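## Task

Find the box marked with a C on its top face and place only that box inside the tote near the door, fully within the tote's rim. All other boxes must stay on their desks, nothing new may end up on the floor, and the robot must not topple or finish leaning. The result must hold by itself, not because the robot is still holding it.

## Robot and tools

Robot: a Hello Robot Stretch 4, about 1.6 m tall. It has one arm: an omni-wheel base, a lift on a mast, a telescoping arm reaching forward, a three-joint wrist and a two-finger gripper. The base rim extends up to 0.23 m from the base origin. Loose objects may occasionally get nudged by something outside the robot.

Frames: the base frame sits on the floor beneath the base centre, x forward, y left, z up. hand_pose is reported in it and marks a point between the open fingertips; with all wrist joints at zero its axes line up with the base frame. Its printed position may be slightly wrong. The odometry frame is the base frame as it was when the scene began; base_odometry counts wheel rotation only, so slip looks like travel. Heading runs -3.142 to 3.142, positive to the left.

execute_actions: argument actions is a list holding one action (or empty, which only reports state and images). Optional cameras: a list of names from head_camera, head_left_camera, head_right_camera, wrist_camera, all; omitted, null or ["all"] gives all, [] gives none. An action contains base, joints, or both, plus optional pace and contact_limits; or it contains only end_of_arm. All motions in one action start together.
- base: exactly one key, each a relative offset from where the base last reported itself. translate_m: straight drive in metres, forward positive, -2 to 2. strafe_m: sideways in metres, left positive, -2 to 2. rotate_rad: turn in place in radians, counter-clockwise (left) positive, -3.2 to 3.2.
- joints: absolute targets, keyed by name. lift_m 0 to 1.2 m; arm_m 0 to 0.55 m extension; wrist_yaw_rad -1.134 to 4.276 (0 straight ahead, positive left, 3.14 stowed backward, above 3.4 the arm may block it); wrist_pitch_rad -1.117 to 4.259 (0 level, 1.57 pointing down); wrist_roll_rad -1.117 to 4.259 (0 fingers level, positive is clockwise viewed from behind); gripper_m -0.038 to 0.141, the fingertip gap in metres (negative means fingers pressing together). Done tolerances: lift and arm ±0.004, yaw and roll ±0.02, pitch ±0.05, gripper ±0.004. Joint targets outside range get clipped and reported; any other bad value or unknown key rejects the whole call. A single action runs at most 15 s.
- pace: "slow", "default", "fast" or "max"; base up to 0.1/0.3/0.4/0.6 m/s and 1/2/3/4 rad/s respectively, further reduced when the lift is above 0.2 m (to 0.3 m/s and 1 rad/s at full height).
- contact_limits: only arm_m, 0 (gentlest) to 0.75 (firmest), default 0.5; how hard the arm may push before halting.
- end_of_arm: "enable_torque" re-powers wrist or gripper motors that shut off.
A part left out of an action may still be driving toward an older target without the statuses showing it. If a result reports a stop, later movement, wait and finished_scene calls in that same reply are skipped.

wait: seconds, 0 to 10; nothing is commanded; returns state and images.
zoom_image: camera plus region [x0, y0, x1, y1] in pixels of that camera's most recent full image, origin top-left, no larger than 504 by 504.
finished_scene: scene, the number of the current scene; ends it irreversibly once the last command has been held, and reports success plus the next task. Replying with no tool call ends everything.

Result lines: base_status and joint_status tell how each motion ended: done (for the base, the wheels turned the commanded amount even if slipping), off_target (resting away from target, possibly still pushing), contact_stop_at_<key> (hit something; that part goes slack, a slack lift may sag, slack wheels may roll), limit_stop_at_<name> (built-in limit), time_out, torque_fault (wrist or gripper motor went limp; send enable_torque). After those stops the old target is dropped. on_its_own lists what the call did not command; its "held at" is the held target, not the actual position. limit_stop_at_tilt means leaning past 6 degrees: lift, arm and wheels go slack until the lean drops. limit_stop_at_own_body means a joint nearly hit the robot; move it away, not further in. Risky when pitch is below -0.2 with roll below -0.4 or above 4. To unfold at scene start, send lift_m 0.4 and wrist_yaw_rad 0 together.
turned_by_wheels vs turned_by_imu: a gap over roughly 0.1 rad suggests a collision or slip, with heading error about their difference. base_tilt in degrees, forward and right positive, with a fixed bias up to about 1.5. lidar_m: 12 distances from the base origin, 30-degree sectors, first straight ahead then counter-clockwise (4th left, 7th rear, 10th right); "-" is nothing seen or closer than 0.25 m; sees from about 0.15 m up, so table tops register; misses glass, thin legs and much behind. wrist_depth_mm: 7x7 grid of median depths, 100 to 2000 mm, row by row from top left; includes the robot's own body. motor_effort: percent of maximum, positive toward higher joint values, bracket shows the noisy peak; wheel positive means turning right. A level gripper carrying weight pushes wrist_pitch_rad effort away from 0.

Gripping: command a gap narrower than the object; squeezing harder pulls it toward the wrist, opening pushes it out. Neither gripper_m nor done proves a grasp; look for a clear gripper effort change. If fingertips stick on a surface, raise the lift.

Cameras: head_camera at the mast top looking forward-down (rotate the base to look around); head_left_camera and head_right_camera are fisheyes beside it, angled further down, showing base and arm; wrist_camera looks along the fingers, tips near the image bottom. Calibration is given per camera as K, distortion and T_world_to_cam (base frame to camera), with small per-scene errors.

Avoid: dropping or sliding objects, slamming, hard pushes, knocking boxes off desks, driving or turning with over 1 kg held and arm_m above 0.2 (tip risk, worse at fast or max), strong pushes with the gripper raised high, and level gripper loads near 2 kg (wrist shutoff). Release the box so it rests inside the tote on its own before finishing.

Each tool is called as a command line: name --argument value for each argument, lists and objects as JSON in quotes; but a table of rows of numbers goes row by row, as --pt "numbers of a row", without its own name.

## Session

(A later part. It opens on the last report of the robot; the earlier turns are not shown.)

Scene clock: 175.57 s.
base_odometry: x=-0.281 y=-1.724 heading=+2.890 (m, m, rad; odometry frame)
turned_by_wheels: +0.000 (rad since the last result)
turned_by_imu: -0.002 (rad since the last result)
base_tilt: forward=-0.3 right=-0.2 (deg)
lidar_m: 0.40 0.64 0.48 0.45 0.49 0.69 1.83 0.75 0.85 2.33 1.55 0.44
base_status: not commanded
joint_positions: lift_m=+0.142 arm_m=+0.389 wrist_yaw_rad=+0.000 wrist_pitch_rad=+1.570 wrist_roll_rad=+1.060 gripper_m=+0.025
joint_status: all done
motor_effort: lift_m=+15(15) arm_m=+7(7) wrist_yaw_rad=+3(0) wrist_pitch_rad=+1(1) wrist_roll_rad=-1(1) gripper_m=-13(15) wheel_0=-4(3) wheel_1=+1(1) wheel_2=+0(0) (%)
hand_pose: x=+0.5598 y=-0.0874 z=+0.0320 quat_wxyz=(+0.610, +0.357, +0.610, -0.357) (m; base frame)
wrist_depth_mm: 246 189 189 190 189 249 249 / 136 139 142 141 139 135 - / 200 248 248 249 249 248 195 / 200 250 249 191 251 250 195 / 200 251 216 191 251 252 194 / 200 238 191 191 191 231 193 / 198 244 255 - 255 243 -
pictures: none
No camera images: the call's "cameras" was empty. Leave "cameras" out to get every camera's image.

The depth now matches the height at which I grasped it. Releasing.

execute_actions --actions '[{"joints": {"gripper_m": 0.09}}]' --cameras '["wrist_camera"]'

execute_actions --actions '[{"joints": {"lift_m": 0.3}, "pace": "fast"}]' --cameras '["head_right_camera", "wrist_camera"]'

Scene clock: 178.63 s.
base_odometry: x=-0.281 y=-1.724 heading=+2.890 (m, m, rad; odometry frame)
turned_by_wheels: +0.000 (rad since the last result)
turned_by_imu: -0.001 (rad since the last result)
base_tilt: forward=-0.4 right=-0.2 (deg)
lidar_m: 0.41 0.67 0.46 0.44 0.50 0.69 1.81 0.77 0.85 2.32 1.55 0.46
base_status: not commanded
joint_positions: lift_m=+0.142 arm_m=+0.389 wrist_yaw_rad=+0.000 wrist_pitch_rad=+1.570 wrist_roll_rad=+1.060 gripper_m=+0.090
joint_status: all done
motor_effort: lift_m=+15(15) arm_m=+7(7) wrist_yaw_rad=+1(1) wrist_pitch_rad=+2(2) wrist_roll_rad=-1(2) gripper_m=-1(17) wheel_0=-3(3) wheel_1=+1(1) wheel_2=+0(0) (%)
hand_pose: x=+0.5598 y=-0.0874 z=+0.0320 quat_wxyz=(+0.610, +0.357, +0.610, -0.357) (m; base frame)
wrist_depth_mm: 247 189 190 190 190 249 249 / 136 139 141 141 138 134 - / 200 248 248 250 248 249 196 / 201 250 250 202 251 251 195 / 201 251 251 202 251 253 195 / 199 253 204 203 254 246 193 / 198 245 255 - 256 236 -
pictures: wrist_camera
camera_calibration (this result's frames):
wrist_camera: T_world_to_cam=[[-0.87305, -0.487631, 0.000846082, 0.449091], [-0.486953, 0.871924, 0.0512374, 0.389717], [-0.0257226, 0.0443208, -0.998686, 0.280555], [0, 0, 0, 1]] pos_world=[0.589069, -0.133248, 0.259839]
Images, in order (width x height): wrist_camera 616x392.

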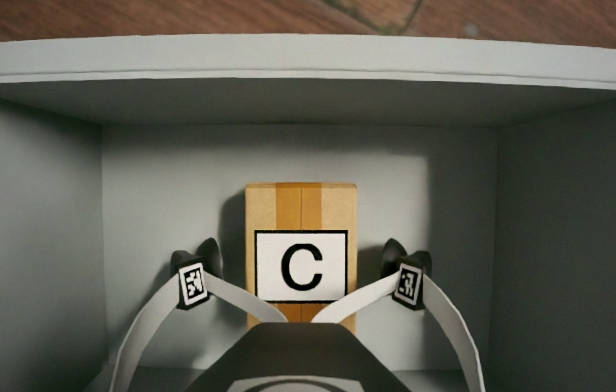

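Scene clock: 180.03 s.
base_odometry: x=-0.281 y=-1.724 heading=+2.890 (m, m, rad; odometry frame)
turned_by_wheels: +0.000 (rad since the last result)
turned_by_imu: -0.001 (rad since the last result)
base_tilt: forward=-0.4 right=-0.2 (deg)
lidar_m: 0.54 0.66 0.49 0.44 0.49 0.69 2.09 0.75 0.88 2.35 1.57 0.45
base_status: not commanded
joint_positions: lift_m=+0.300 arm_m=+0.389 wrist_yaw_rad=+0.000 wrist_pitch_rad=+1.570 wrist_roll_rad=+1.060 gripper_m=+0.090
joint_status: all done
motor_effort: lift_m=+22(25) arm_m=+7(7) wrist_yaw_rad=+0(1) wrist_pitch_rad=+1(2) wrist_roll_rad=+0(1) gripper_m=+1(2) wheel_0=-4(3) wheel_1=+1(1) wheel_2=+0(0) (%)
hand_pose: x=+0.5598 y=-0.0874 z=+0.1895 quat_wxyz=(+0.610, +0.357, +0.610, -0.357) (m; base frame)
wrist_depth_mm: 402 399 399 402 402 402 404 / 404 402 404 404 404 407 407 / 404 319 353 349 338 329 410 / 410 349 407 357 407 345 413 / 410 347 410 362 407 342 415 / 413 296 324 355 325 342 418 / 418 415 300 - 304 421 421
pictures: head_right_camera, wrist_camera
camera_calibration (this result's frames):
wrist_camera: T_world_to_cam=[[-0.873049, -0.487631, 0.000846082, 0.44896], [-0.486953, 0.871924, 0.0512374, 0.381652], [-0.0257227, 0.0443208, -0.998686, 0.437792], [0, 0, 0, 1]] pos_world=[0.589072, -0.133248, 0.417283]
Images, in order (width x height): head_right_camera 420x672, wrist_camera 616x392.

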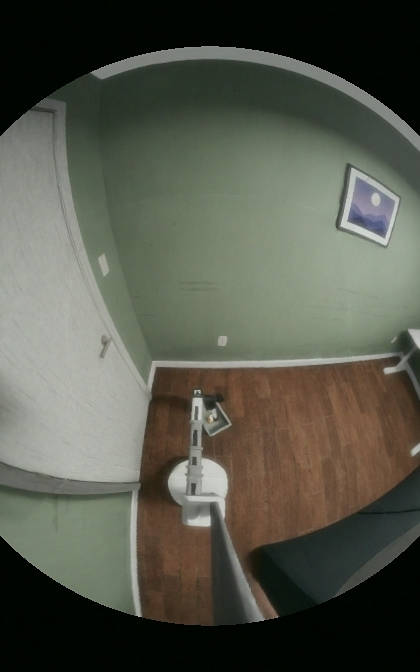

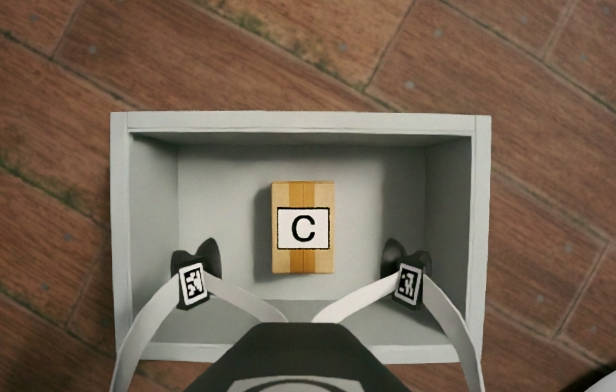

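The C box is in the middle of the tote and the gripper is clear.

finished_scene --scene 2

The scene is finished: the task was done.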